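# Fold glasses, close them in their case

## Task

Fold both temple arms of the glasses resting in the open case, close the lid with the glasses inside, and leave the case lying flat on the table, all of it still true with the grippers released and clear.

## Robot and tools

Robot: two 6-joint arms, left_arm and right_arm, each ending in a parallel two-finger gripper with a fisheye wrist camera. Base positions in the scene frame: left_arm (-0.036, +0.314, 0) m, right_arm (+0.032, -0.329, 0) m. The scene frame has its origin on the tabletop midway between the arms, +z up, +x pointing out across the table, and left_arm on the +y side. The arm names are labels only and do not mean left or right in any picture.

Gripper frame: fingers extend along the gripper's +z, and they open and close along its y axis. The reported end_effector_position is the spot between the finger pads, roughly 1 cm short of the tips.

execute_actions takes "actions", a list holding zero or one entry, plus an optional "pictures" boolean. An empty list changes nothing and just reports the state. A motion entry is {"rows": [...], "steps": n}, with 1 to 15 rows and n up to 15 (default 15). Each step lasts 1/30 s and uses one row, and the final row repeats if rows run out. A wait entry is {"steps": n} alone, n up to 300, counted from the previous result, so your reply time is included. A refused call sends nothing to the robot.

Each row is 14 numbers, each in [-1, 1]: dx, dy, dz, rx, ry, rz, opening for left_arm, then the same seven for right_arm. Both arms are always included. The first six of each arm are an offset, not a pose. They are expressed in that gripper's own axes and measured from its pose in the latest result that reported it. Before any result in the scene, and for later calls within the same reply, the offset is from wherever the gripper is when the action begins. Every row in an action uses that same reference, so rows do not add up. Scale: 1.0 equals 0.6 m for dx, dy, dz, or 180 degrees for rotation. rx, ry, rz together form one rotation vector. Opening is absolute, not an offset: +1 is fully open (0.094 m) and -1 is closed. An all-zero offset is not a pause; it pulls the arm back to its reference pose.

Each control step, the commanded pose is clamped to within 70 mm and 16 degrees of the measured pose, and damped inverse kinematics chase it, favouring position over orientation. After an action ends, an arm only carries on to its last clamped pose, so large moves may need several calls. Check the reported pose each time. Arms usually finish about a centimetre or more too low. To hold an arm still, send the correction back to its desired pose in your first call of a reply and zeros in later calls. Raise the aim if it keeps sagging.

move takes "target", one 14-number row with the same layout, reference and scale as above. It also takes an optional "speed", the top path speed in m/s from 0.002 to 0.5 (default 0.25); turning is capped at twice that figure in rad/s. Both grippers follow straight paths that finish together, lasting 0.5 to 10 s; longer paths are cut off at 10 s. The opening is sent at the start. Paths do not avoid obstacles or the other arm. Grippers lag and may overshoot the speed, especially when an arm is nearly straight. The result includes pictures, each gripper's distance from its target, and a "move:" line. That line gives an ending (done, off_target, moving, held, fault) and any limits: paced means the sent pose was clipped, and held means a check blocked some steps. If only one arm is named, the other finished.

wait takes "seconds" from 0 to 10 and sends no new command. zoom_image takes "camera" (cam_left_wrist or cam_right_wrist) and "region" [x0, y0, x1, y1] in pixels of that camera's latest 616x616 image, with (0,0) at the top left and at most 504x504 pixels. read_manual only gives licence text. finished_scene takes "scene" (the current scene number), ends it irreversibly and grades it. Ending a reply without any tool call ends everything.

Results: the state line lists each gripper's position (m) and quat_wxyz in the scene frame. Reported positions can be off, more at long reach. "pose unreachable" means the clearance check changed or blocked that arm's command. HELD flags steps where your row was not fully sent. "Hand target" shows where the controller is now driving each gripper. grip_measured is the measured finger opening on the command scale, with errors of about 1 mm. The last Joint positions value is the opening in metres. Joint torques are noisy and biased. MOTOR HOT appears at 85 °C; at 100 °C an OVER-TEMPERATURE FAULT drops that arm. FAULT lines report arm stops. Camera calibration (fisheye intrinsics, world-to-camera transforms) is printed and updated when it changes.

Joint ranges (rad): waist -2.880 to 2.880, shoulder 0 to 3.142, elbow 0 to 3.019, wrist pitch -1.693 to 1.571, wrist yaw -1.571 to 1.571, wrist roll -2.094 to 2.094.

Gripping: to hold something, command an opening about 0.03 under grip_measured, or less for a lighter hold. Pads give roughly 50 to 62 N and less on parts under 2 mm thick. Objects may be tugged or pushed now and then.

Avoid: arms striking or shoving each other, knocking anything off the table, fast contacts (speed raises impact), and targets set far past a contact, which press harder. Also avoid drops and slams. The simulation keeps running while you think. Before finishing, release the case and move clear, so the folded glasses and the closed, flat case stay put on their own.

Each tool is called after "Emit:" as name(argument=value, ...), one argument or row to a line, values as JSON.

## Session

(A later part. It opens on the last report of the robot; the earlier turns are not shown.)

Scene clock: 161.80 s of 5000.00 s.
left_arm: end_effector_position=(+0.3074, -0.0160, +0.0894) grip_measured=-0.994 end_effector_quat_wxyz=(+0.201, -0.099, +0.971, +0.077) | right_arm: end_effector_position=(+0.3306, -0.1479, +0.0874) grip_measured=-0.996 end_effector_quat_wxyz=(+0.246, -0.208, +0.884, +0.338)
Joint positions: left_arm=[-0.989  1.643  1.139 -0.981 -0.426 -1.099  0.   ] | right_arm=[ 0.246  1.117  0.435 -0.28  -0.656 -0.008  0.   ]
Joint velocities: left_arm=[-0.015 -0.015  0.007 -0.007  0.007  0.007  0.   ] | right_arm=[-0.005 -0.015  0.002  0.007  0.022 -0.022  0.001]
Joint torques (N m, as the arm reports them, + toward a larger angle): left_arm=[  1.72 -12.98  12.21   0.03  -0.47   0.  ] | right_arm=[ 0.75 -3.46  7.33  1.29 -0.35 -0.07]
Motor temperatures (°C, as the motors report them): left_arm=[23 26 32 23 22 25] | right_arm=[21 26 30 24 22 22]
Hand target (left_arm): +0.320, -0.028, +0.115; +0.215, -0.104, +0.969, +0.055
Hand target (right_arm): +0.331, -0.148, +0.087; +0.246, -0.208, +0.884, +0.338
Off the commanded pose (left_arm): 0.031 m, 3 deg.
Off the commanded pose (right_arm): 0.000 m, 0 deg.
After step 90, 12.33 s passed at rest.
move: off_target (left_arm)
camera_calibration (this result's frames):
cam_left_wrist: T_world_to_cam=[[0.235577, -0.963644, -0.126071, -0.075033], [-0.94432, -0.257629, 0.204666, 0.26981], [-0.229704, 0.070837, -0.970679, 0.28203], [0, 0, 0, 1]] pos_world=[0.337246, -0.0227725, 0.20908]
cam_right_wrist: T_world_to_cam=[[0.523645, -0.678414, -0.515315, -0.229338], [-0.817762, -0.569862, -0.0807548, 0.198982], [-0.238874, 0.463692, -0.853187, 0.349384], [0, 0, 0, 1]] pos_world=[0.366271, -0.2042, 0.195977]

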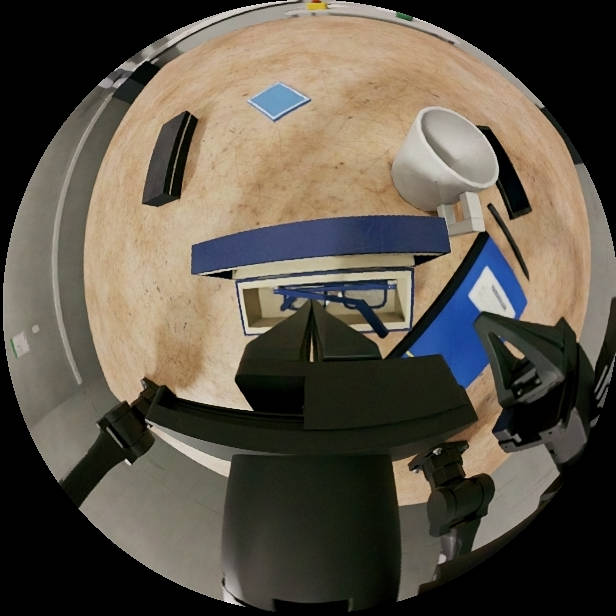

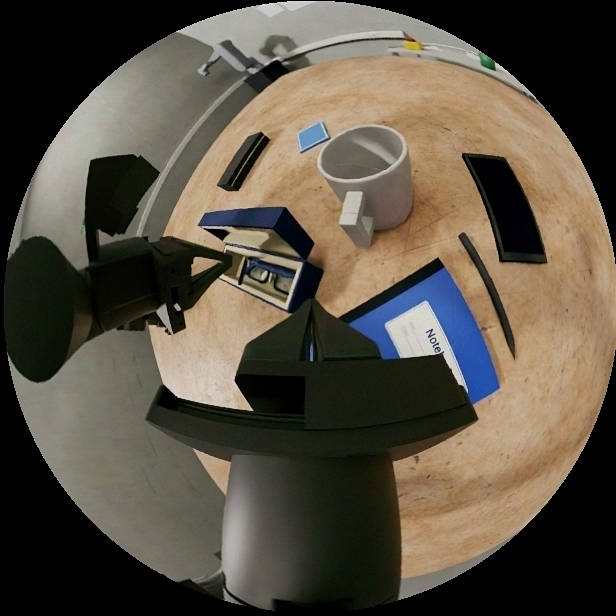

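Emit:
move(
  target=[-0.048,-0.062,-0.028,0,0,0,-1,0,0,0,0,0,0,-1],
  speed=0.08,
)

Emit:
zoom_image(
  camera="cam_left_wrist",
  region=[200,220,440,380],
)

Scene clock: 172.20 s of 5000.00 s.
left_arm: end_effector_position=(+0.3238, -0.0374, +0.0993) grip_measured=-0.994 end_effector_quat_wxyz=(+0.195, -0.096, +0.972, +0.088) | right_arm: end_effector_position=(+0.3306, -0.1479, +0.0874) grip_measured=-0.996 end_effector_quat_wxyz=(+0.246, -0.208, +0.884, +0.338)
Joint positions: left_arm=[-0.989  1.707  1.254 -1.056 -0.426 -1.099  0.   ] | right_arm=[ 0.246  1.117  0.435 -0.28  -0.656 -0.008  0.   ]
Joint velocities: left_arm=[-0.005  0.015  0.007 -0.012  0.007 -0.066 -0.001] | right_arm=[-0.005 -0.005 -0.012  0.012 -0.037 -0.007 -0.002]
Joint torques (N m, as the arm reports them, + toward a larger angle): left_arm=[  1.25 -10.68  12.65   0.01  -0.48  -0.04] | right_arm=[ 0.74 -3.52  7.33  1.3  -0.35 -0.07]
Motor temperatures (°C, as the motors report them): left_arm=[23 26 34 23 22 25] | right_arm=[21 26 30 24 22 22]
Hand target (left_arm): +0.335, -0.050, +0.111; +0.201, -0.099, +0.971, +0.077
Hand target (right_arm): +0.331, -0.148, +0.087; +0.246, -0.208, +0.884, +0.338
Off the commanded pose (left_arm): 0.022 m, 1 deg.
Off the commanded pose (right_arm): 0.000 m, 0 deg.
After step 90, 6.43 s passed at rest.
move: off_target (left_arm)
camera_calibration (this result's frames):
cam_left_wrist: T_world_to_cam=[[0.2335, -0.960946, -0.148528, -0.0953156], [-0.941155, -0.26174, 0.213823, 0.275752], [-0.244348, 0.0898598, -0.965515, 0.301878], [0, 0, 0, 1]] pos_world=[0.355545, -0.0465443, 0.218349]
cam_right_wrist: T_world_to_cam=[[0.523645, -0.678414, -0.515315, -0.229338], [-0.817762, -0.569862, -0.0807548, 0.198982], [-0.238874, 0.463692, -0.853187, 0.349384], [0, 0, 0, 1]] pos_world=[0.366271, -0.2042, 0.195977]

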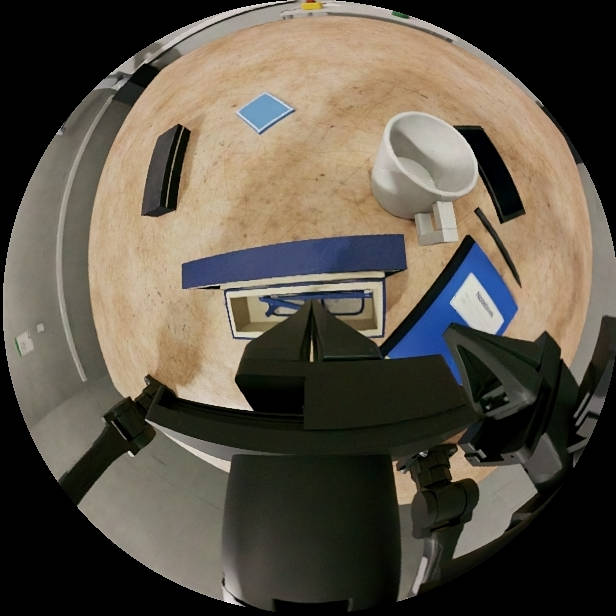

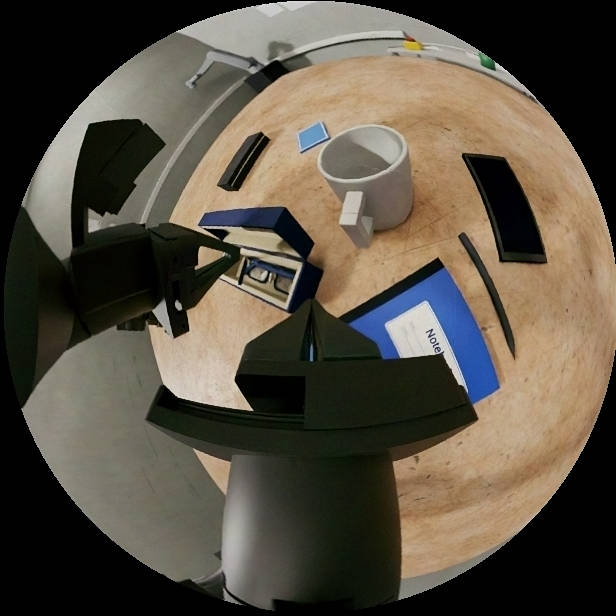

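Region (200, 220, 440, 380) of cam_left_wrist's 616x616 image, scaled by 2.100, with more detail than that image has.

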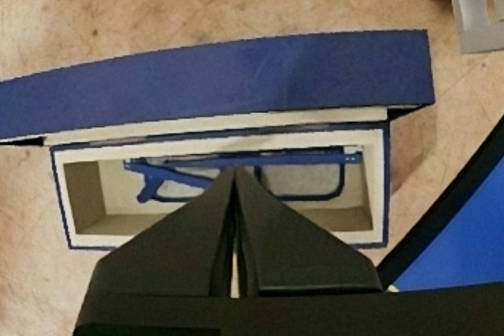

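Emit:
move(
  target=[0.027,-0.007,0.06,0,0,0,-1,0,0,0,0,0,0,-1],
  speed=0.04,
)

Emit:
zoom_image(
  camera="cam_left_wrist",
  region=[200,220,440,380],
)

Scene clock: 176.67 s of 5000.00 s.
left_arm: end_effector_position=(+0.3222, -0.0352, +0.0669) grip_measured=-0.994 end_effector_quat_wxyz=(+0.195, -0.096, +0.972, +0.087) | right_arm: end_effector_position=(+0.3306, -0.1479, +0.0874) grip_measured=-0.996 end_effector_quat_wxyz=(+0.246, -0.208, +0.884, +0.338)
Joint positions: left_arm=[-0.989  1.741  1.204 -0.971 -0.426 -1.099  0.   ] | right_arm=[ 0.246  1.117  0.435 -0.28  -0.656 -0.008  0.   ]
Joint velocities: left_arm=[-0.015  0.015  0.027 -0.012  0.007 -0.022  0.   ] | right_arm=[ 0.005  0.005  0.007  0.002 -0.037  0.081  0.   ]
Joint torques (N m, as the arm reports them, + toward a larger angle): left_arm=[  1.02 -10.81   7.2    0.92  -0.49  -0.09] | right_arm=[ 0.79 -3.47  7.33  1.29 -0.35 -0.07]
Motor temperatures (°C, as the motors report them): left_arm=[23 26 34 23 22 25] | right_arm=[21 26 30 24 22 22]
Hand target (left_arm): +0.322, -0.036, +0.059; +0.195, -0.096, +0.972, +0.088
Hand target (right_arm): +0.331, -0.148, +0.087; +0.246, -0.208, +0.884, +0.338
Off the commanded pose (left_arm): 0.007 m, 0 deg.
Off the commanded pose (right_arm): 0.000 m, 0 deg.
After step 90, 0.17 s passed at rest.
move: done
camera_calibration (this result's frames):
cam_left_wrist: T_world_to_cam=[[0.233604, -0.96108, -0.147493, -0.0977572], [-0.941304, -0.261547, 0.213403, 0.281755], [-0.243674, 0.0889841, -0.965767, 0.269777], [0, 0, 0, 1]] pos_world=[0.353791, -0.0442662, 0.185995]
cam_right_wrist: T_world_to_cam=[[0.523645, -0.678414, -0.515315, -0.229338], [-0.817762, -0.569862, -0.0807548, 0.198982], [-0.238874, 0.463692, -0.853187, 0.349384], [0, 0, 0, 1]] pos_world=[0.366271, -0.2042, 0.195977]

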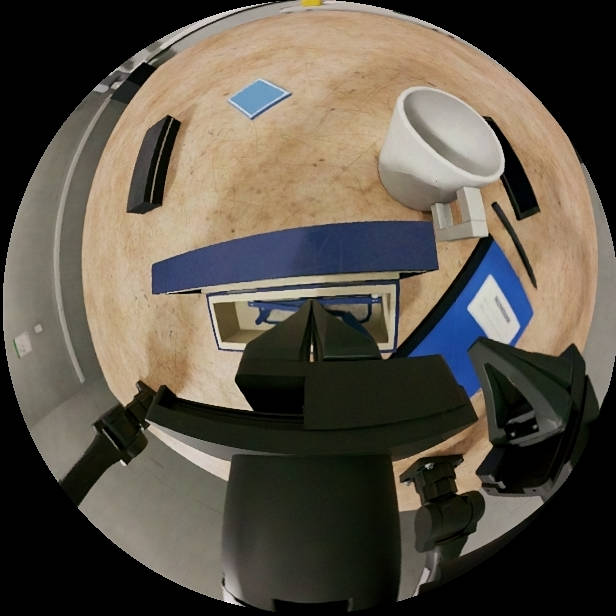

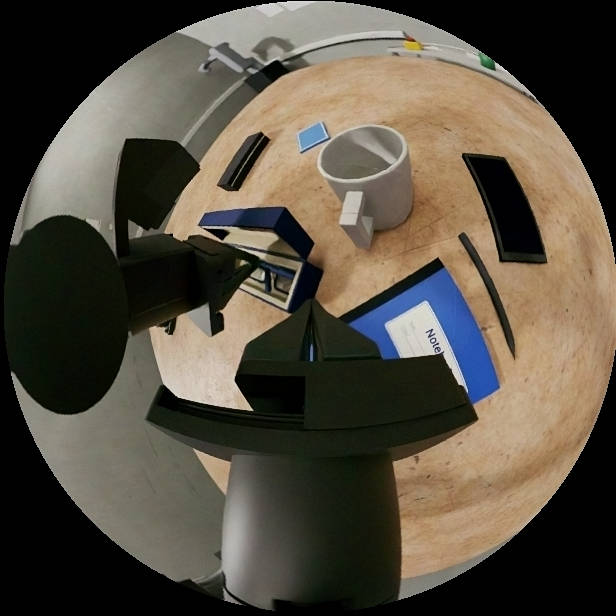

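Region (200, 220, 440, 380) of cam_left_wrist's 616x616 image, scaled by 2.100, with more detail than that image has.

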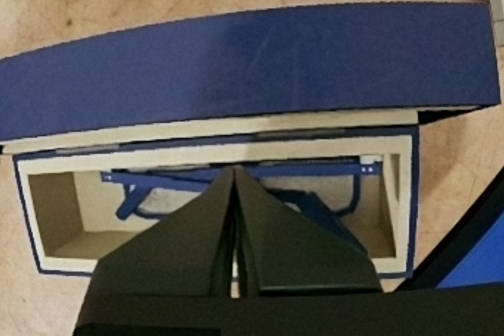

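Working; continue down.

Emit:
move(
  target=[0.016,-0.008,0.054,0,0,0,-1,0,0,0,0,0,0,-1],
  speed=0.03,
)

Emit:
move(
  target=[0,0,-0.17,0,0,0,-1,0,0,0,0,0,0,-1],
  speed=0.1,
)

Emit:
zoom_image(
  camera="cam_right_wrist",
  region=[170,170,350,320],
)

Emit:
zoom_image(
  camera="cam_left_wrist",
  region=[200,190,440,380],
)

Scene clock: 182.60 s of 5000.00 s.
left_arm: end_effector_position=(+0.3244, -0.0380, +0.0461) grip_measured=-0.994 end_effector_quat_wxyz=(+0.199, -0.098, +0.972, +0.080) | right_arm: end_effector_position=(+0.3307, -0.1480, +0.0873) grip_measured=-0.996 end_effector_quat_wxyz=(+0.246, -0.208, +0.884, +0.338)
Joint positions: left_arm=[-0.988  1.77   1.18  -0.901 -0.426 -1.099  0.   ] | right_arm=[ 0.246  1.117  0.435 -0.28  -0.655 -0.008  0.   ]
Joint velocities: left_arm=[-0.015  0.005 -0.002 -0.002 -0.022  0.037 -0.001] | right_arm=[-0.024  0.005 -0.012 -0.007  0.007 -0.007 -0.   ]
Joint torques (N m, as the arm reports them, + toward a larger angle): left_arm=[  1.7  -10.52   6.85   0.99  -0.46   0.02] | right_arm=[ 0.57 -3.48  7.36  1.29 -0.36 -0.07]
Motor temperatures (°C, as the motors report them): left_arm=[23 26 33 23 22 25] | right_arm=[21 26 30 24 22 22]
Hand target (left_arm): +0.325, -0.034, +0.033; +0.195, -0.097, +0.972, +0.087
Hand target (right_arm): +0.331, -0.148, +0.087; +0.246, -0.208, +0.884, +0.338
Off the commanded pose (left_arm): 0.014 m, 1 deg.
Off the commanded pose (right_arm): 0.000 m, 0 deg.
After step 90, 1.57 s passed at rest.
move: off_target (left_arm)
camera_calibration (this result's frames):
cam_left_wrist: T_world_to_cam=[[0.235365, -0.962929, -0.1318, -0.105342], [-0.943352, -0.25897, 0.207417, 0.288655], [-0.23386, 0.075515, -0.969333, 0.24693], [0, 0, 0, 1]] pos_world=[0.354844, -0.0453307, 0.165602]
cam_right_wrist: T_world_to_cam=[[0.523536, -0.678685, -0.51507, -0.229429], [-0.817881, -0.569709, -0.080643, 0.199034], [-0.238709, 0.463485, -0.853346, 0.349313], [0, 0, 0, 1]] pos_world=[0.366285, -0.20422, 0.195964]

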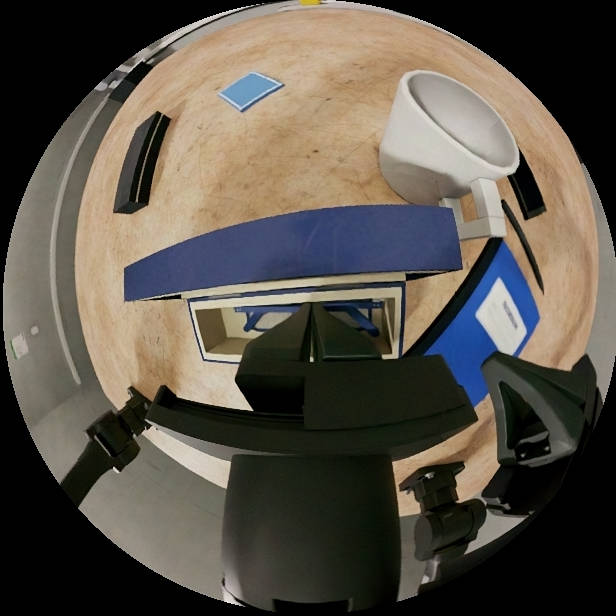

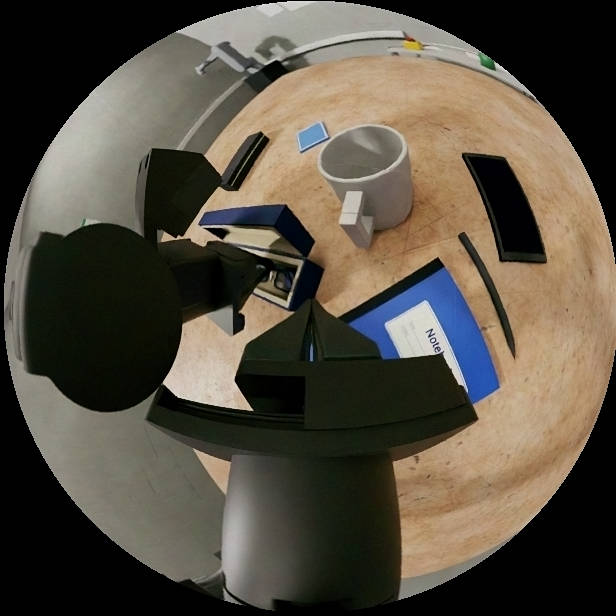

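Scene clock: 184.00 s of 5000.00 s.
left_arm: end_effector_position=(+0.2794, -0.0418, +0.1109) grip_measured=-0.994 end_effector_quat_wxyz=(+0.183, -0.088, +0.973, +0.107) | right_arm: end_effector_position=(+0.3307, -0.1480, +0.0873) grip_measured=-0.996 end_effector_quat_wxyz=(+0.246, -0.208, +0.884, +0.338)
Joint positions: left_arm=[-1.069  1.672  1.243 -1.161 -0.426 -1.18   0.   ] | right_arm=[ 0.246  1.117  0.435 -0.28  -0.655 -0.008  0.   ]
Joint velocities: left_arm=[-0.015 -0.015  0.007  0.002 -0.037 -0.037 -0.001] | right_arm=[ 0.005 -0.015 -0.007 -0.022 -0.081 -0.022 -0.001]
Joint torques (N m, as the arm reports them, + toward a larger angle): left_arm=[  0.7  -13.27  12.66  -0.12  -0.56  -0.2 ] | right_arm=[ 0.75 -3.31  7.47  1.32 -0.35 -0.07]
Motor temperatures (°C, as the motors report them): left_arm=[23 26 34 23 22 25] | right_arm=[21 26 30 24 22 22]
Hand target (left_arm): +0.287, -0.057, +0.140; +0.199, -0.098, +0.972, +0.079
Hand target (right_arm): +0.331, -0.148, +0.087; +0.246, -0.208, +0.884, +0.338
Off the commanded pose (left_arm): 0.033 m, 4 deg.
Off the commanded pose (right_arm): 0.000 m, 0 deg.
move: off_target (left_arm)
camera_calibration (this result's frames):
cam_left_wrist: T_world_to_cam=[[0.222697, -0.955827, -0.191835, -0.079385], [-0.936318, -0.264506, 0.230965, 0.226949], [-0.271504, 0.128184, -0.953863, 0.310476], [0, 0, 0, 1]] pos_world=[0.314471, -0.0556467, 0.228505]
cam_right_wrist: T_world_to_cam=[[0.523536, -0.678685, -0.51507, -0.229429], [-0.817881, -0.569709, -0.080643, 0.199034], [-0.238709, 0.463485, -0.853346, 0.349313], [0, 0, 0, 1]] pos_world=[0.366285, -0.20422, 0.195964]

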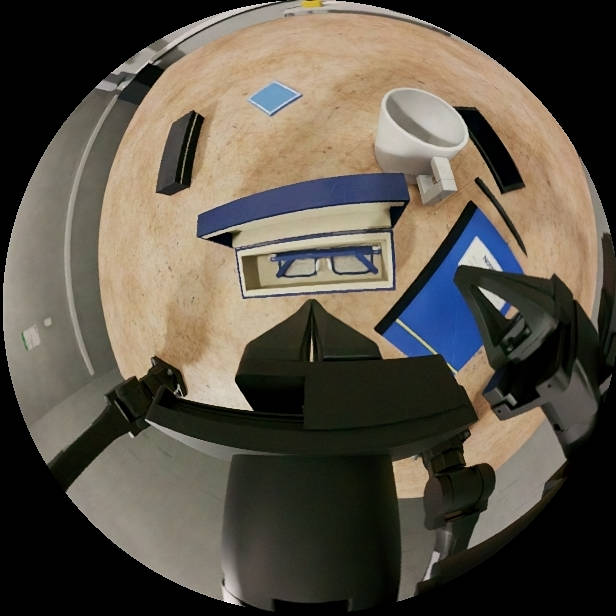

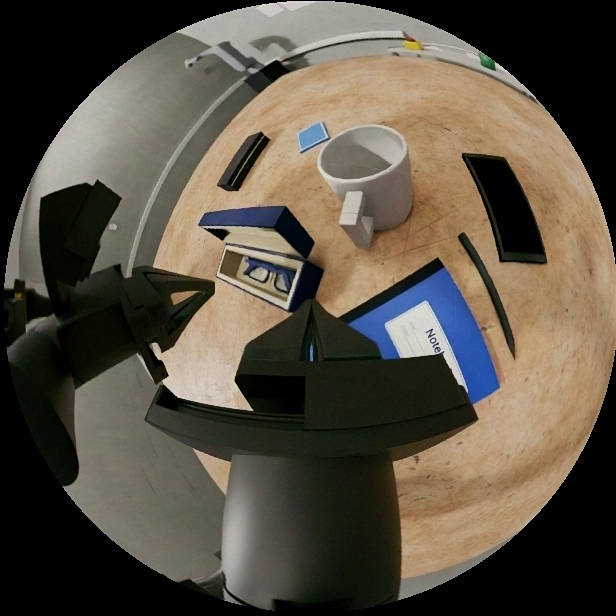

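Region (170, 170, 350, 320) of cam_right_wrist's 616x616 image, scaled by 2.800, with more detail than that image has.

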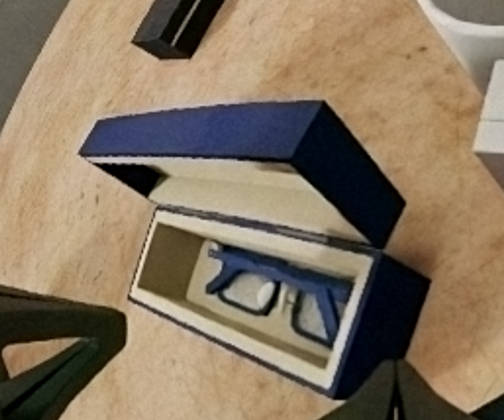

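Region (200, 190, 440, 380) of cam_left_wrist's 616x616 image, scaled by 2.100, with more detail than that image has; it fills the top 399 rows of this view, and the rest is white.

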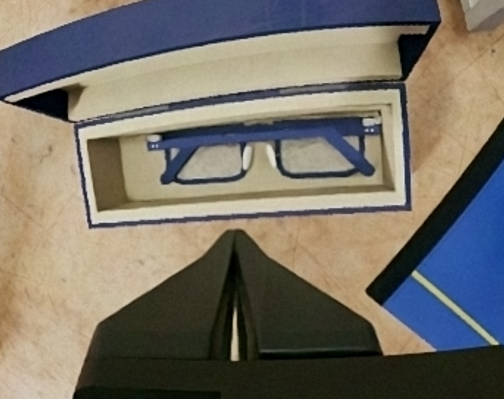

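Emit:
move(
  target=[-0.107,0.21,-0.075,0.228,0.111,-0.083,-1,0,0,0,0,0,0,-1],
)

Emit:
move(
  target=[-0.18,0,0,0,0,0,-1,0.075,0.203,0.062,0.188,-0.084,-0.049,0.8],
  speed=0.15,
)

Scene clock: 197.10 s of 5000.00 s.
left_arm: end_effector_position=(+0.3007, +0.0809, +0.1944) grip_measured=-0.994 end_effector_quat_wxyz=(+0.034, -0.172, +0.949, -0.261) | right_arm: end_effector_position=(+0.3307, -0.1480, +0.0873) grip_measured=-0.996 end_effector_quat_wxyz=(+0.246, -0.208, +0.884, +0.338)
Joint positions: left_arm=[-0.524  1.199  0.943 -0.93   0.378 -0.882  0.   ] | right_arm=[ 0.246  1.117  0.435 -0.28  -0.655 -0.008  0.   ]
Joint velocities: left_arm=[ 0.015  0.005 -0.002  0.022  0.066  0.007  0.   ] | right_arm=[ 0.005 -0.005 -0.017  0.002 -0.022 -0.022 -0.   ]
Joint torques (N m, as the arm reports them, + toward a larger angle): left_arm=[ 1.76 -7.88  9.01  1.53  0.2   0.08] | right_arm=[ 0.78 -3.49  7.34  1.3  -0.35 -0.07]
Motor temperatures (°C, as the motors report them): left_arm=[23 26 35 23 22 25] | right_arm=[21 26 30 24 22 22]
Hand target (left_arm): +0.301, +0.080, +0.201; +0.046, -0.161, +0.948, -0.270
Hand target (right_arm): +0.331, -0.148, +0.087; +0.246, -0.208, +0.884, +0.338
Off the commanded pose (left_arm): 0.007 m, 3 deg.
Off the commanded pose (right_arm): 0.000 m, 0 deg.
After step 90, 8.03 s passed at rest.
move: off_target (left_arm)
camera_calibration (this result's frames):
cam_left_wrist: T_world_to_cam=[[0.31689, -0.812482, 0.48934, -0.123158], [-0.843798, -0.0059044, 0.536628, 0.151824], [-0.433111, -0.582957, -0.687442, 0.434576], [0, 0, 0, 1]] pos_world=[0.355356, 0.154171, 0.277539]
cam_right_wrist: T_world_to_cam=[[0.523536, -0.678685, -0.51507, -0.229429], [-0.817881, -0.569709, -0.080643, 0.199034], [-0.238709, 0.463485, -0.853346, 0.349313], [0, 0, 0, 1]] pos_world=[0.366285, -0.20422, 0.195964]

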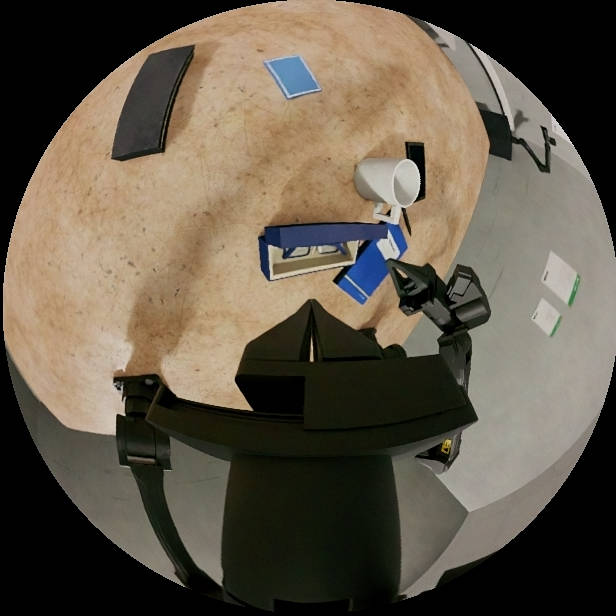

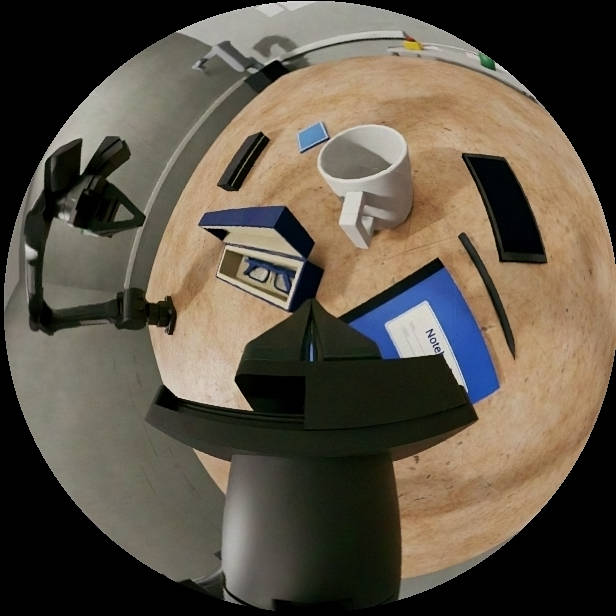

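Scene clock: 199.80 s of 5000.00 s.
left_arm: end_effector_position=(+0.3828, +0.1208, +0.1680) grip_measured=-0.994 end_effector_quat_wxyz=(+0.016, -0.179, +0.952, -0.249) | right_arm: end_effector_position=(+0.2334, -0.0624, +0.0822) grip_measured=+0.798 end_effector_quat_wxyz=(+0.427, -0.160, +0.888, +0.060)
Joint positions: left_arm=[-0.35   1.424  1.09  -0.967  0.431 -0.706  0.   ] | right_arm=[ 1.257  1.074  0.374 -0.237  0.677  0.667  0.084]
Joint velocities: left_arm=[ 0.005  0.015  0.017 -0.002 -0.007  0.051  0.   ] | right_arm=[-0.005 -0.005  0.002  0.002  0.007 -0.066  0.001]
Joint torques (N m, as the arm reports them, + toward a larger angle): left_arm=[ 1.6  -8.46 14.48  0.31  0.23  0.09] | right_arm=[ 1.03 -2.02 10.85  1.09  0.63  0.1 ]
Motor temperatures (°C, as the motors report them): left_arm=[23 26 35 23 22 25] | right_arm=[21 26 30 24 22 22]
Hand target (left_arm): +0.401, +0.118, +0.189; +0.035, -0.171, +0.950, -0.258
Hand target (right_arm): +0.238, -0.046, +0.097; +0.433, -0.149, +0.886, +0.072
Off the commanded pose (left_arm): 0.031 m, 3 deg.
Off the commanded pose (right_arm): 0.023 m, 2 deg.
move: off_target (left_arm, right_arm)
camera_calibration (this result's frames):
cam_left_wrist: T_world_to_cam=[[0.339833, -0.819705, 0.461082, -0.107056], [-0.820628, -0.0189469, 0.571148, 0.222415], [-0.459437, -0.572472, -0.679112, 0.482636], [0, 0, 0, 1]] pos_world=[0.440642, 0.192755, 0.250094]
cam_right_wrist: T_world_to_cam=[[0.333598, -0.942686, 0.00742845, -0.138198], [-0.909318, -0.323848, -0.261272, 0.219379], [0.248703, 0.080405, -0.965237, 0.153622], [0, 0, 0, 1]] pos_world=[0.207381, -0.0715838, 0.206626]

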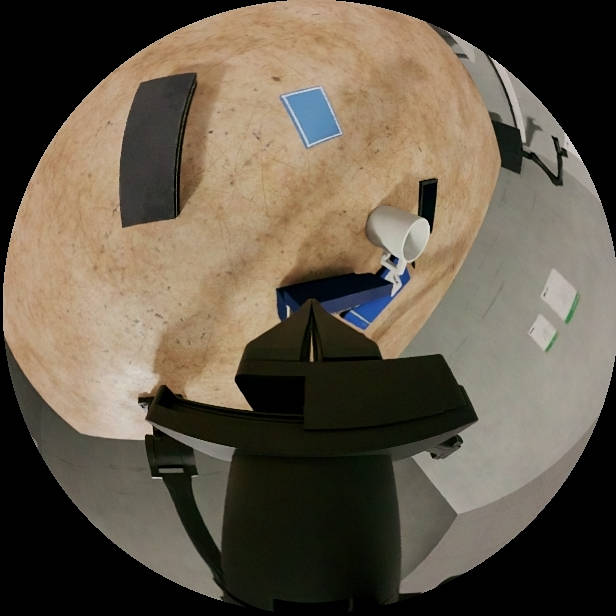

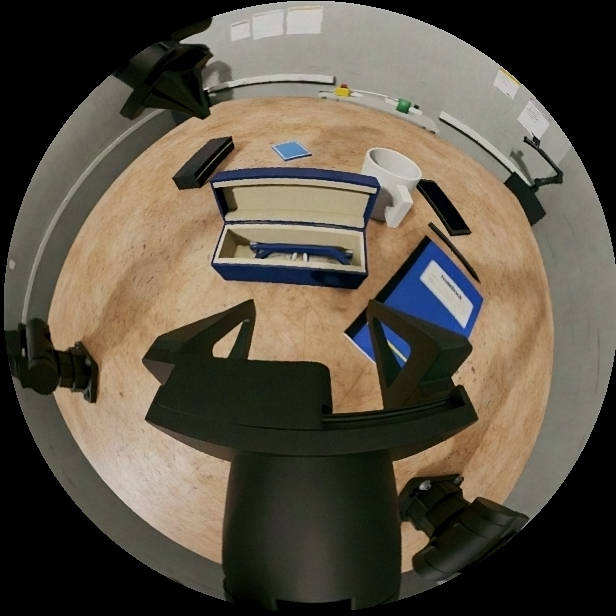

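Emit:
move(
  target=[0.0,-0.135,0.133,0,0,0,-1,0.003,0.05,0.088,0,0,0,0.8],
  speed=0.1,
)

Scene clock: 206.77 s of 5000.00 s.
left_arm: end_effector_position=(+0.3937, +0.0287, +0.1163) grip_measured=-0.994 end_effector_quat_wxyz=(-0.009, -0.182, +0.955, -0.233) | right_arm: end_effector_position=(+0.2518, -0.0394, +0.0359) grip_measured=+0.798 end_effector_quat_wxyz=(+0.419, -0.165, +0.892, +0.048)
Joint positions: left_arm=[-0.535  1.605  1.155 -0.837  0.381 -0.893  0.   ] | right_arm=[ 1.217  1.334  0.397 -0.009  0.653  0.631  0.084]
Joint velocities: left_arm=[-0.005 -0.005  0.007 -0.007  0.037 -0.051  0.001] | right_arm=[-0.015  0.005  0.002 -0.002  0.095 -0.022  0.   ]
Joint torques (N m, as the arm reports them, + toward a larger angle): left_arm=[  0.71 -10.46  13.51   1.36  -0.07  -0.13] | right_arm=[ 0.14 -3.78  8.81  1.88  0.27 -0.15]
Motor temperatures (°C, as the motors report them): left_arm=[23 26 36 23 22 25] | right_arm=[21 26 32 24 23 22]
Hand target (left_arm): +0.416, +0.017, +0.138; +0.016, -0.179, +0.951, -0.252
Hand target (right_arm): +0.261, -0.023, +0.046; +0.427, -0.160, +0.888, +0.060
Off the commanded pose (left_arm): 0.035 m, 3 deg.
Off the commanded pose (right_arm): 0.023 m, 2 deg.
After step 90, 2.43 s passed at rest.
move: off_target (left_arm, right_arm)
camera_calibration (this result's frames):
cam_left_wrist: T_world_to_cam=[[0.357701, -0.832121, 0.423822, -0.164727], [-0.78836, -0.02582, 0.614672, 0.241654], [-0.500538, -0.553993, -0.665247, 0.413815], [0, 0, 0, 1]] pos_world=[0.456564, 0.0984174, 0.196566]
cam_right_wrist: T_world_to_cam=[[0.332075, -0.942787, 0.0296529, -0.122669], [-0.91334, -0.32924, -0.239606, 0.231484], [0.235661, 0.0524842, -0.970417, 0.104872], [0, 0, 0, 1]] pos_world=[0.227445, -0.0449414, 0.160872]

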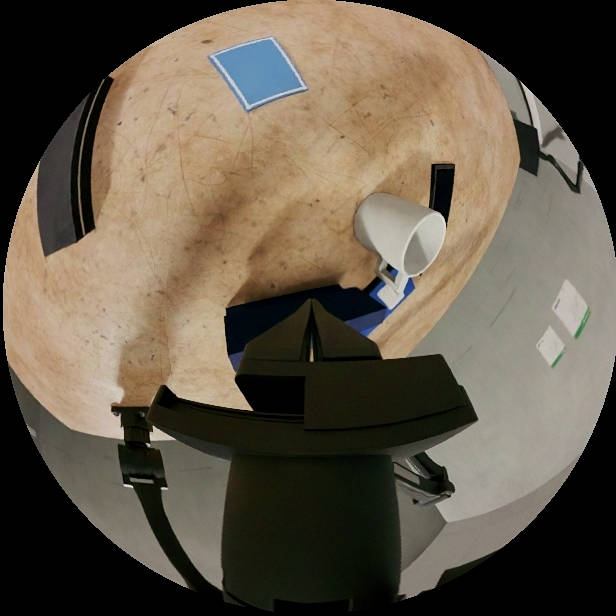

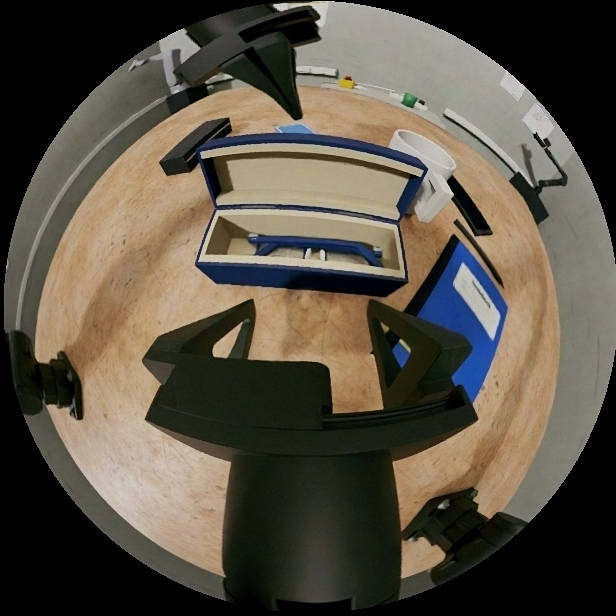

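Emit:
move(
  target=[0.01,-0.01,0.02,0,0,0,-1,-0.06,0.025,0.025,0,-0.01,0,0.8],
  speed=0.04,
)

Emit:
move(
  target=[0.075,0,0,0,0,0,-1,0,0,0,0,0,0,0.8],
  speed=0.03,
)

Scene clock: 211.37 s of 5000.00 s.
left_arm: end_effector_position=(+0.3908, +0.0201, +0.1160) grip_measured=-0.994 end_effector_quat_wxyz=(-0.008, -0.180, +0.955, -0.234) | right_arm: end_effector_position=(+0.2686, -0.0304, +0.0433) grip_measured=+0.798 end_effector_quat_wxyz=(+0.424, -0.168, +0.889, +0.039)
Joint positions: left_arm=[-0.554  1.606  1.155 -0.826  0.377 -0.909  0.   ] | right_arm=[ 1.181  1.356  0.439 -0.008  0.648  0.58   0.084]
Joint velocities: left_arm=[ 0.005  0.005 -0.002 -0.012 -0.007 -0.007  0.   ] | right_arm=[-0.005 -0.015 -0.012 -0.007  0.081 -0.051 -0.   ]
Joint torques (N m, as the arm reports them, + toward a larger angle): left_arm=[  0.47 -10.27   8.12   1.39  -0.01  -0.16] | right_arm=[ 0.15 -4.13  9.3   1.96  0.23 -0.16]
Motor temperatures (°C, as the motors report them): left_arm=[23 26 36 23 22 25] | right_arm=[21 26 32 24 22 22]
Hand target (left_arm): +0.391, +0.016, +0.109; -0.009, -0.182, +0.955, -0.234
Hand target (right_arm): +0.279, -0.014, +0.053; +0.433, -0.164, +0.885, +0.050
Off the commanded pose (left_arm): 0.008 m, 0 deg.
Off the commanded pose (right_arm): 0.023 m, 2 deg.
After step 90, 0.30 s passed at rest.
move: off_target (right_arm)
camera_calibration (this result's frames):
cam_left_wrist: T_world_to_cam=[[0.35438, -0.832128, 0.426589, -0.169774], [-0.790024, -0.0223669, 0.612667, 0.240118], [-0.500276, -0.554132, -0.665328, 0.407343], [0, 0, 0, 1]] pos_world=[0.453648, 0.0898186, 0.196328]
cam_right_wrist: T_world_to_cam=[[0.330498, -0.942482, 0.0499791, -0.120448], [-0.909912, -0.332246, -0.24834, 0.250895], [0.250662, 0.0365995, -0.967383, 0.102902], [0, 0, 0, 1]] pos_world=[0.242307, -0.0339276, 0.167872]

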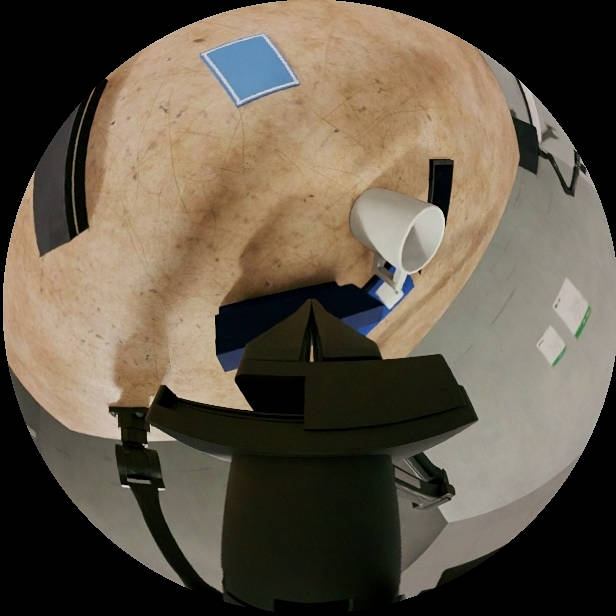

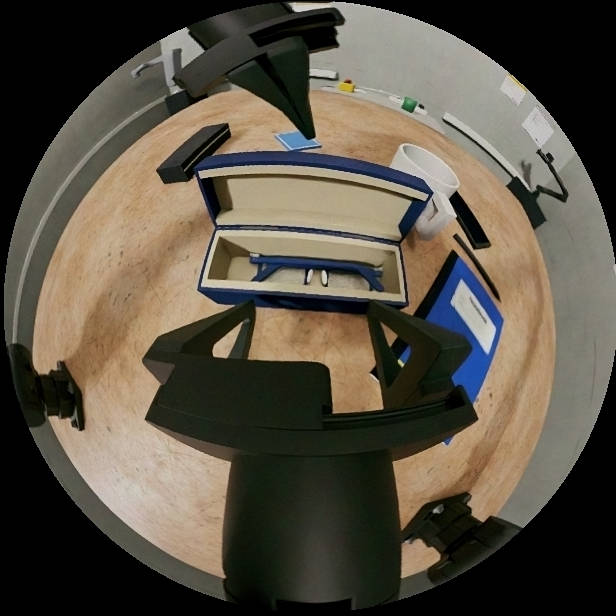

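Scene clock: 213.20 s of 5000.00 s.
left_arm: end_effector_position=(+0.3582, +0.0128, +0.1159) grip_measured=-0.994 end_effector_quat_wxyz=(-0.009, -0.187, +0.955, -0.229) | right_arm: end_effector_position=(+0.2686, -0.0304, +0.0433) grip_measured=+0.798 end_effector_quat_wxyz=(+0.424, -0.168, +0.889, +0.039)
Joint positions: left_arm=[-0.606  1.545  1.083 -0.803  0.352 -0.974  0.   ] | right_arm=[ 1.181  1.356  0.439 -0.008  0.648  0.58   0.084]
Joint velocities: left_arm=[-0.005  0.005  0.012 -0.007  0.022  0.037 -0.001] | right_arm=[-0.015 -0.005  0.012 -0.007 -0.022  0.007  0.   ]
Joint torques (N m, as the arm reports them, + toward a larger angle): left_arm=[ -1.4  -11.1    7.41   1.06   0.24  -0.15] | right_arm=[ 0.6  -5.4   6.04  1.32  0.43 -0.02]
Motor temperatures (°C, as the motors report them): left_arm=[23 26 36 23 22 25] | right_arm=[21 26 32 24 22 22]
Hand target (left_arm): +0.349, +0.005, +0.121; -0.009, -0.180, +0.955, -0.235
Hand target (right_arm): +0.269, -0.030, +0.043; +0.424, -0.168, +0.889, +0.039
Off the commanded pose (left_arm): 0.013 m, 1 deg.
Off the commanded pose (right_arm): 0.000 m, 0 deg.
move: off_target (left_arm)
camera_calibration (this result's frames):
cam_left_wrist: T_world_to_cam=[[0.367808, -0.832211, 0.414899, -0.167711], [-0.78561, -0.0393738, 0.617468, 0.2123], [-0.497528, -0.553059, -0.668276, 0.386266], [0, 0, 0, 1]] pos_world=[0.420648, 0.0824162, 0.196627]
cam_right_wrist: T_world_to_cam=[[0.330498, -0.942482, 0.0499791, -0.120448], [-0.909912, -0.332246, -0.24834, 0.250895], [0.250662, 0.0365995, -0.967383, 0.102902], [0, 0, 0, 1]] pos_world=[0.242307, -0.0339276, 0.167872]

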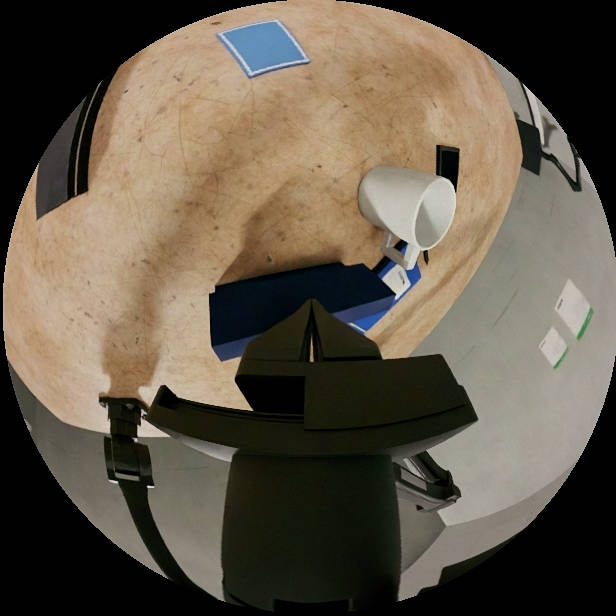

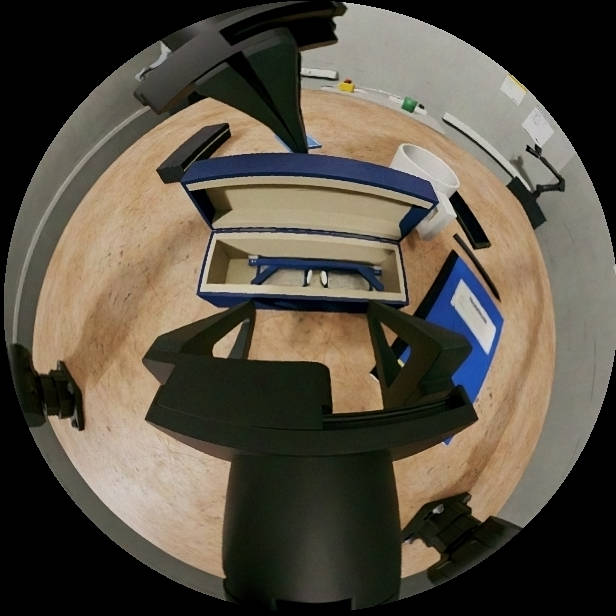

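Emit:
move(
  target=[0.07,0,0.005,0,0,0,-1,0,0,0,0,0,0,0.8],
  speed=0.03,
)

Scene clock: 218.13 s of 5000.00 s.
left_arm: end_effector_position=(+0.3193, +0.0001, +0.1080) grip_measured=-0.995 end_effector_quat_wxyz=(-0.021, -0.188, +0.957, -0.218) | right_arm: end_effector_position=(+0.2686, -0.0304, +0.0433) grip_measured=+0.798 end_effector_quat_wxyz=(+0.424, -0.168, +0.889, +0.039)
Joint positions: left_arm=[-0.679  1.504  1.017 -0.788  0.331 -1.044  0.   ] | right_arm=[ 1.181  1.356  0.439 -0.008  0.648  0.58   0.084]
Joint velocities: left_arm=[-0.005 -0.015  0.022  0.002  0.022 -0.066 -0.   ] | right_arm=[ 0.015 -0.005 -0.002 -0.007 -0.051 -0.007 -0.001]
Joint torques (N m, as the arm reports them, + toward a larger angle): left_arm=[  0.11 -11.16   7.92   1.34  -0.05  -0.06] | right_arm=[ 0.75 -5.3   5.97  1.33  0.43 -0.02]
Motor temperatures (°C, as the motors report them): left_arm=[23 26 35 23 22 25] | right_arm=[21 26 31 24 22 22]
Hand target (left_arm): +0.319, -0.003, +0.118; -0.010, -0.187, +0.955, -0.230
Hand target (right_arm): +0.269, -0.030, +0.043; +0.424, -0.168, +0.889, +0.039
Off the commanded pose (left_arm): 0.010 m, 2 deg.
Off the commanded pose (right_arm): 0.000 m, 0 deg.
After step 90, 0.20 s passed at rest.
move: done
camera_calibration (this result's frames):
cam_left_wrist: T_world_to_cam=[[0.375822, -0.840558, 0.390154, -0.160592], [-0.768499, -0.0474276, 0.63809, 0.178503], [-0.517848, -0.539641, -0.663793, 0.36058], [0, 0, 0, 1]] pos_world=[0.384259, 0.0680631, 0.188105]
cam_right_wrist: T_world_to_cam=[[0.330498, -0.942482, 0.0499791, -0.120448], [-0.909912, -0.332246, -0.24834, 0.250895], [0.250662, 0.0365995, -0.967383, 0.102902], [0, 0, 0, 1]] pos_world=[0.242307, -0.0339276, 0.167872]

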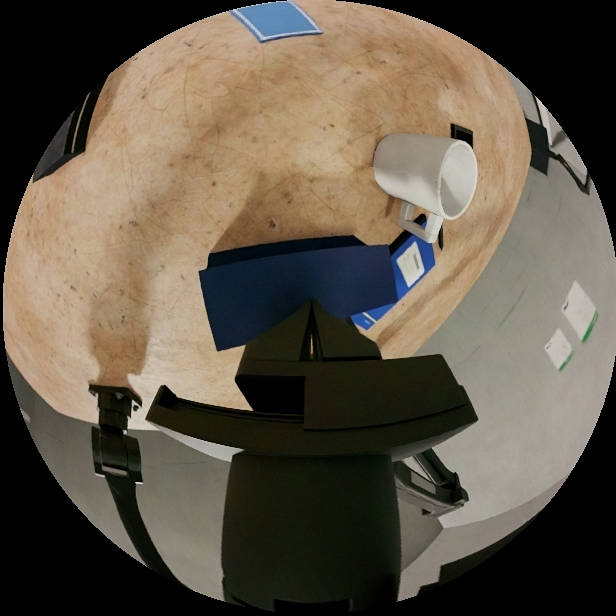

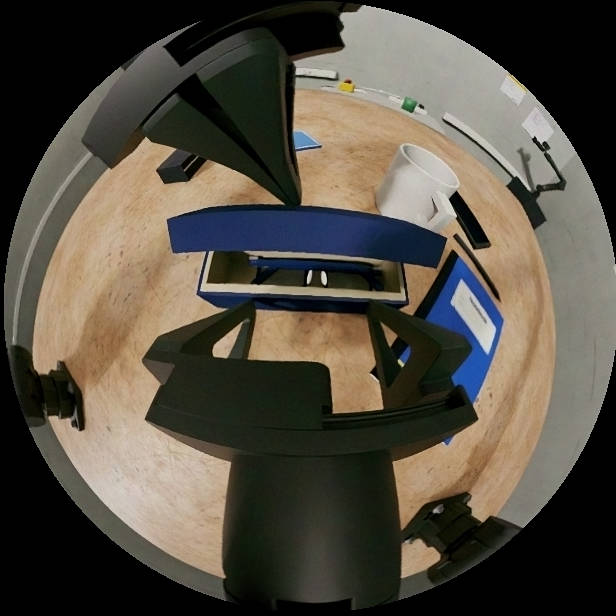

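Emit:
move(
  target=[0.03,0.02,0.04,0,0,0,-1,0,0,0,0,0,0,0.8],
  speed=0.025,
)

Scene clock: 222.43 s of 5000.00 s.
left_arm: end_effector_position=(+0.2992, -0.0030, +0.0849) grip_measured=-0.995 end_effector_quat_wxyz=(-0.024, -0.188, +0.958, -0.215) | right_arm: end_effector_position=(+0.2685, -0.0302, +0.0431) grip_measured=+0.798 end_effector_quat_wxyz=(+0.424, -0.168, +0.889, +0.040)
Joint positions: left_arm=[-0.712  1.504  0.949 -0.718  0.323 -1.074  0.   ] | right_arm=[ 1.181  1.356  0.439 -0.008  0.646  0.581  0.084]
Joint velocities: left_arm=[ 0.005  0.005 -0.022  0.002 -0.022  0.081 -0.001] | right_arm=[-0.015 -0.005 -0.022 -0.027 -0.007 -0.051  0.   ]
Joint torques (N m, as the arm reports them, + toward a larger angle): left_arm=[ 0.63 -8.63  7.56  1.59 -0.09 -0.12] | right_arm=[ 0.71 -5.27  5.91  1.31  0.5  -0.03]
Motor temperatures (°C, as the motors report them): left_arm=[23 26 34 24 22 25] | right_arm=[21 26 30 24 22 22]
Hand target (left_arm): +0.299, -0.007, +0.084; -0.021, -0.188, +0.957, -0.218
Hand target (right_arm): +0.269, -0.030, +0.043; +0.424, -0.168, +0.889, +0.039
Off the commanded pose (left_arm): 0.004 m, 1 deg.
Off the commanded pose (right_arm): 0.000 m, 0 deg.
move: done
camera_calibration (this result's frames):
cam_left_wrist: T_world_to_cam=[[0.375712, -0.843683, 0.383458, -0.146043], [-0.763993, -0.0477713, 0.643453, 0.175849], [-0.524552, -0.534713, -0.662516, 0.335069], [0, 0, 0, 1]] pos_world=[0.364979, 0.0643524, 0.164839]
cam_right_wrist: T_world_to_cam=[[0.33097, -0.94239, 0.0485803, -0.120295], [-0.910087, -0.332384, -0.247512, 0.250784], [0.2494, 0.0377066, -0.967666, 0.103197], [0, 0, 0, 1]] pos_world=[0.242312, -0.0338995, 0.167776]

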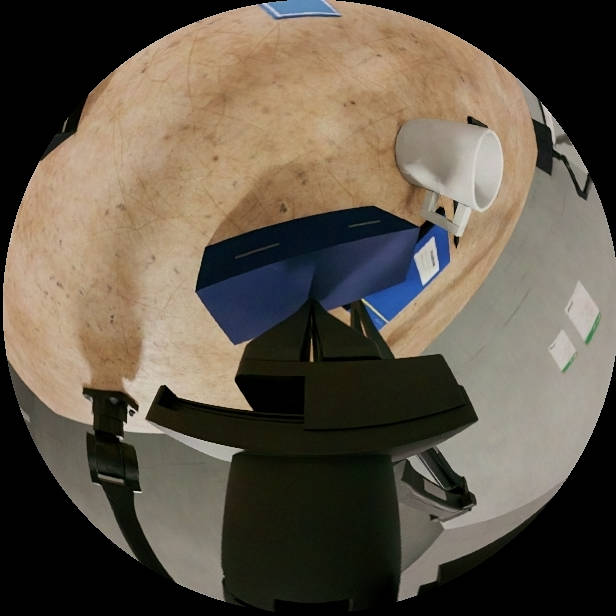

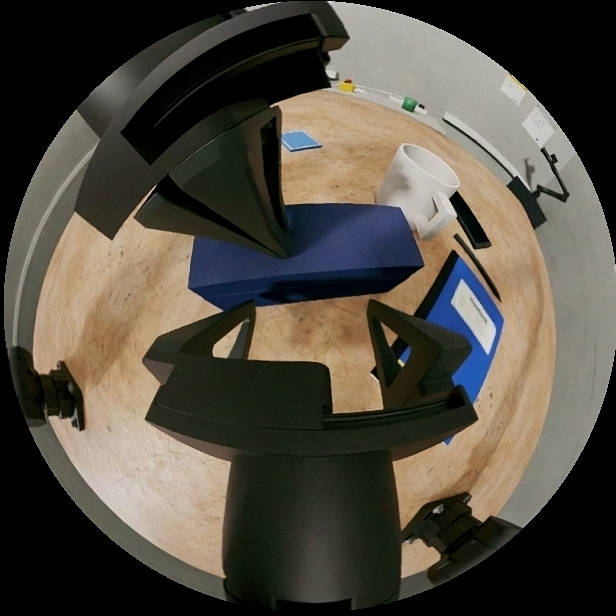

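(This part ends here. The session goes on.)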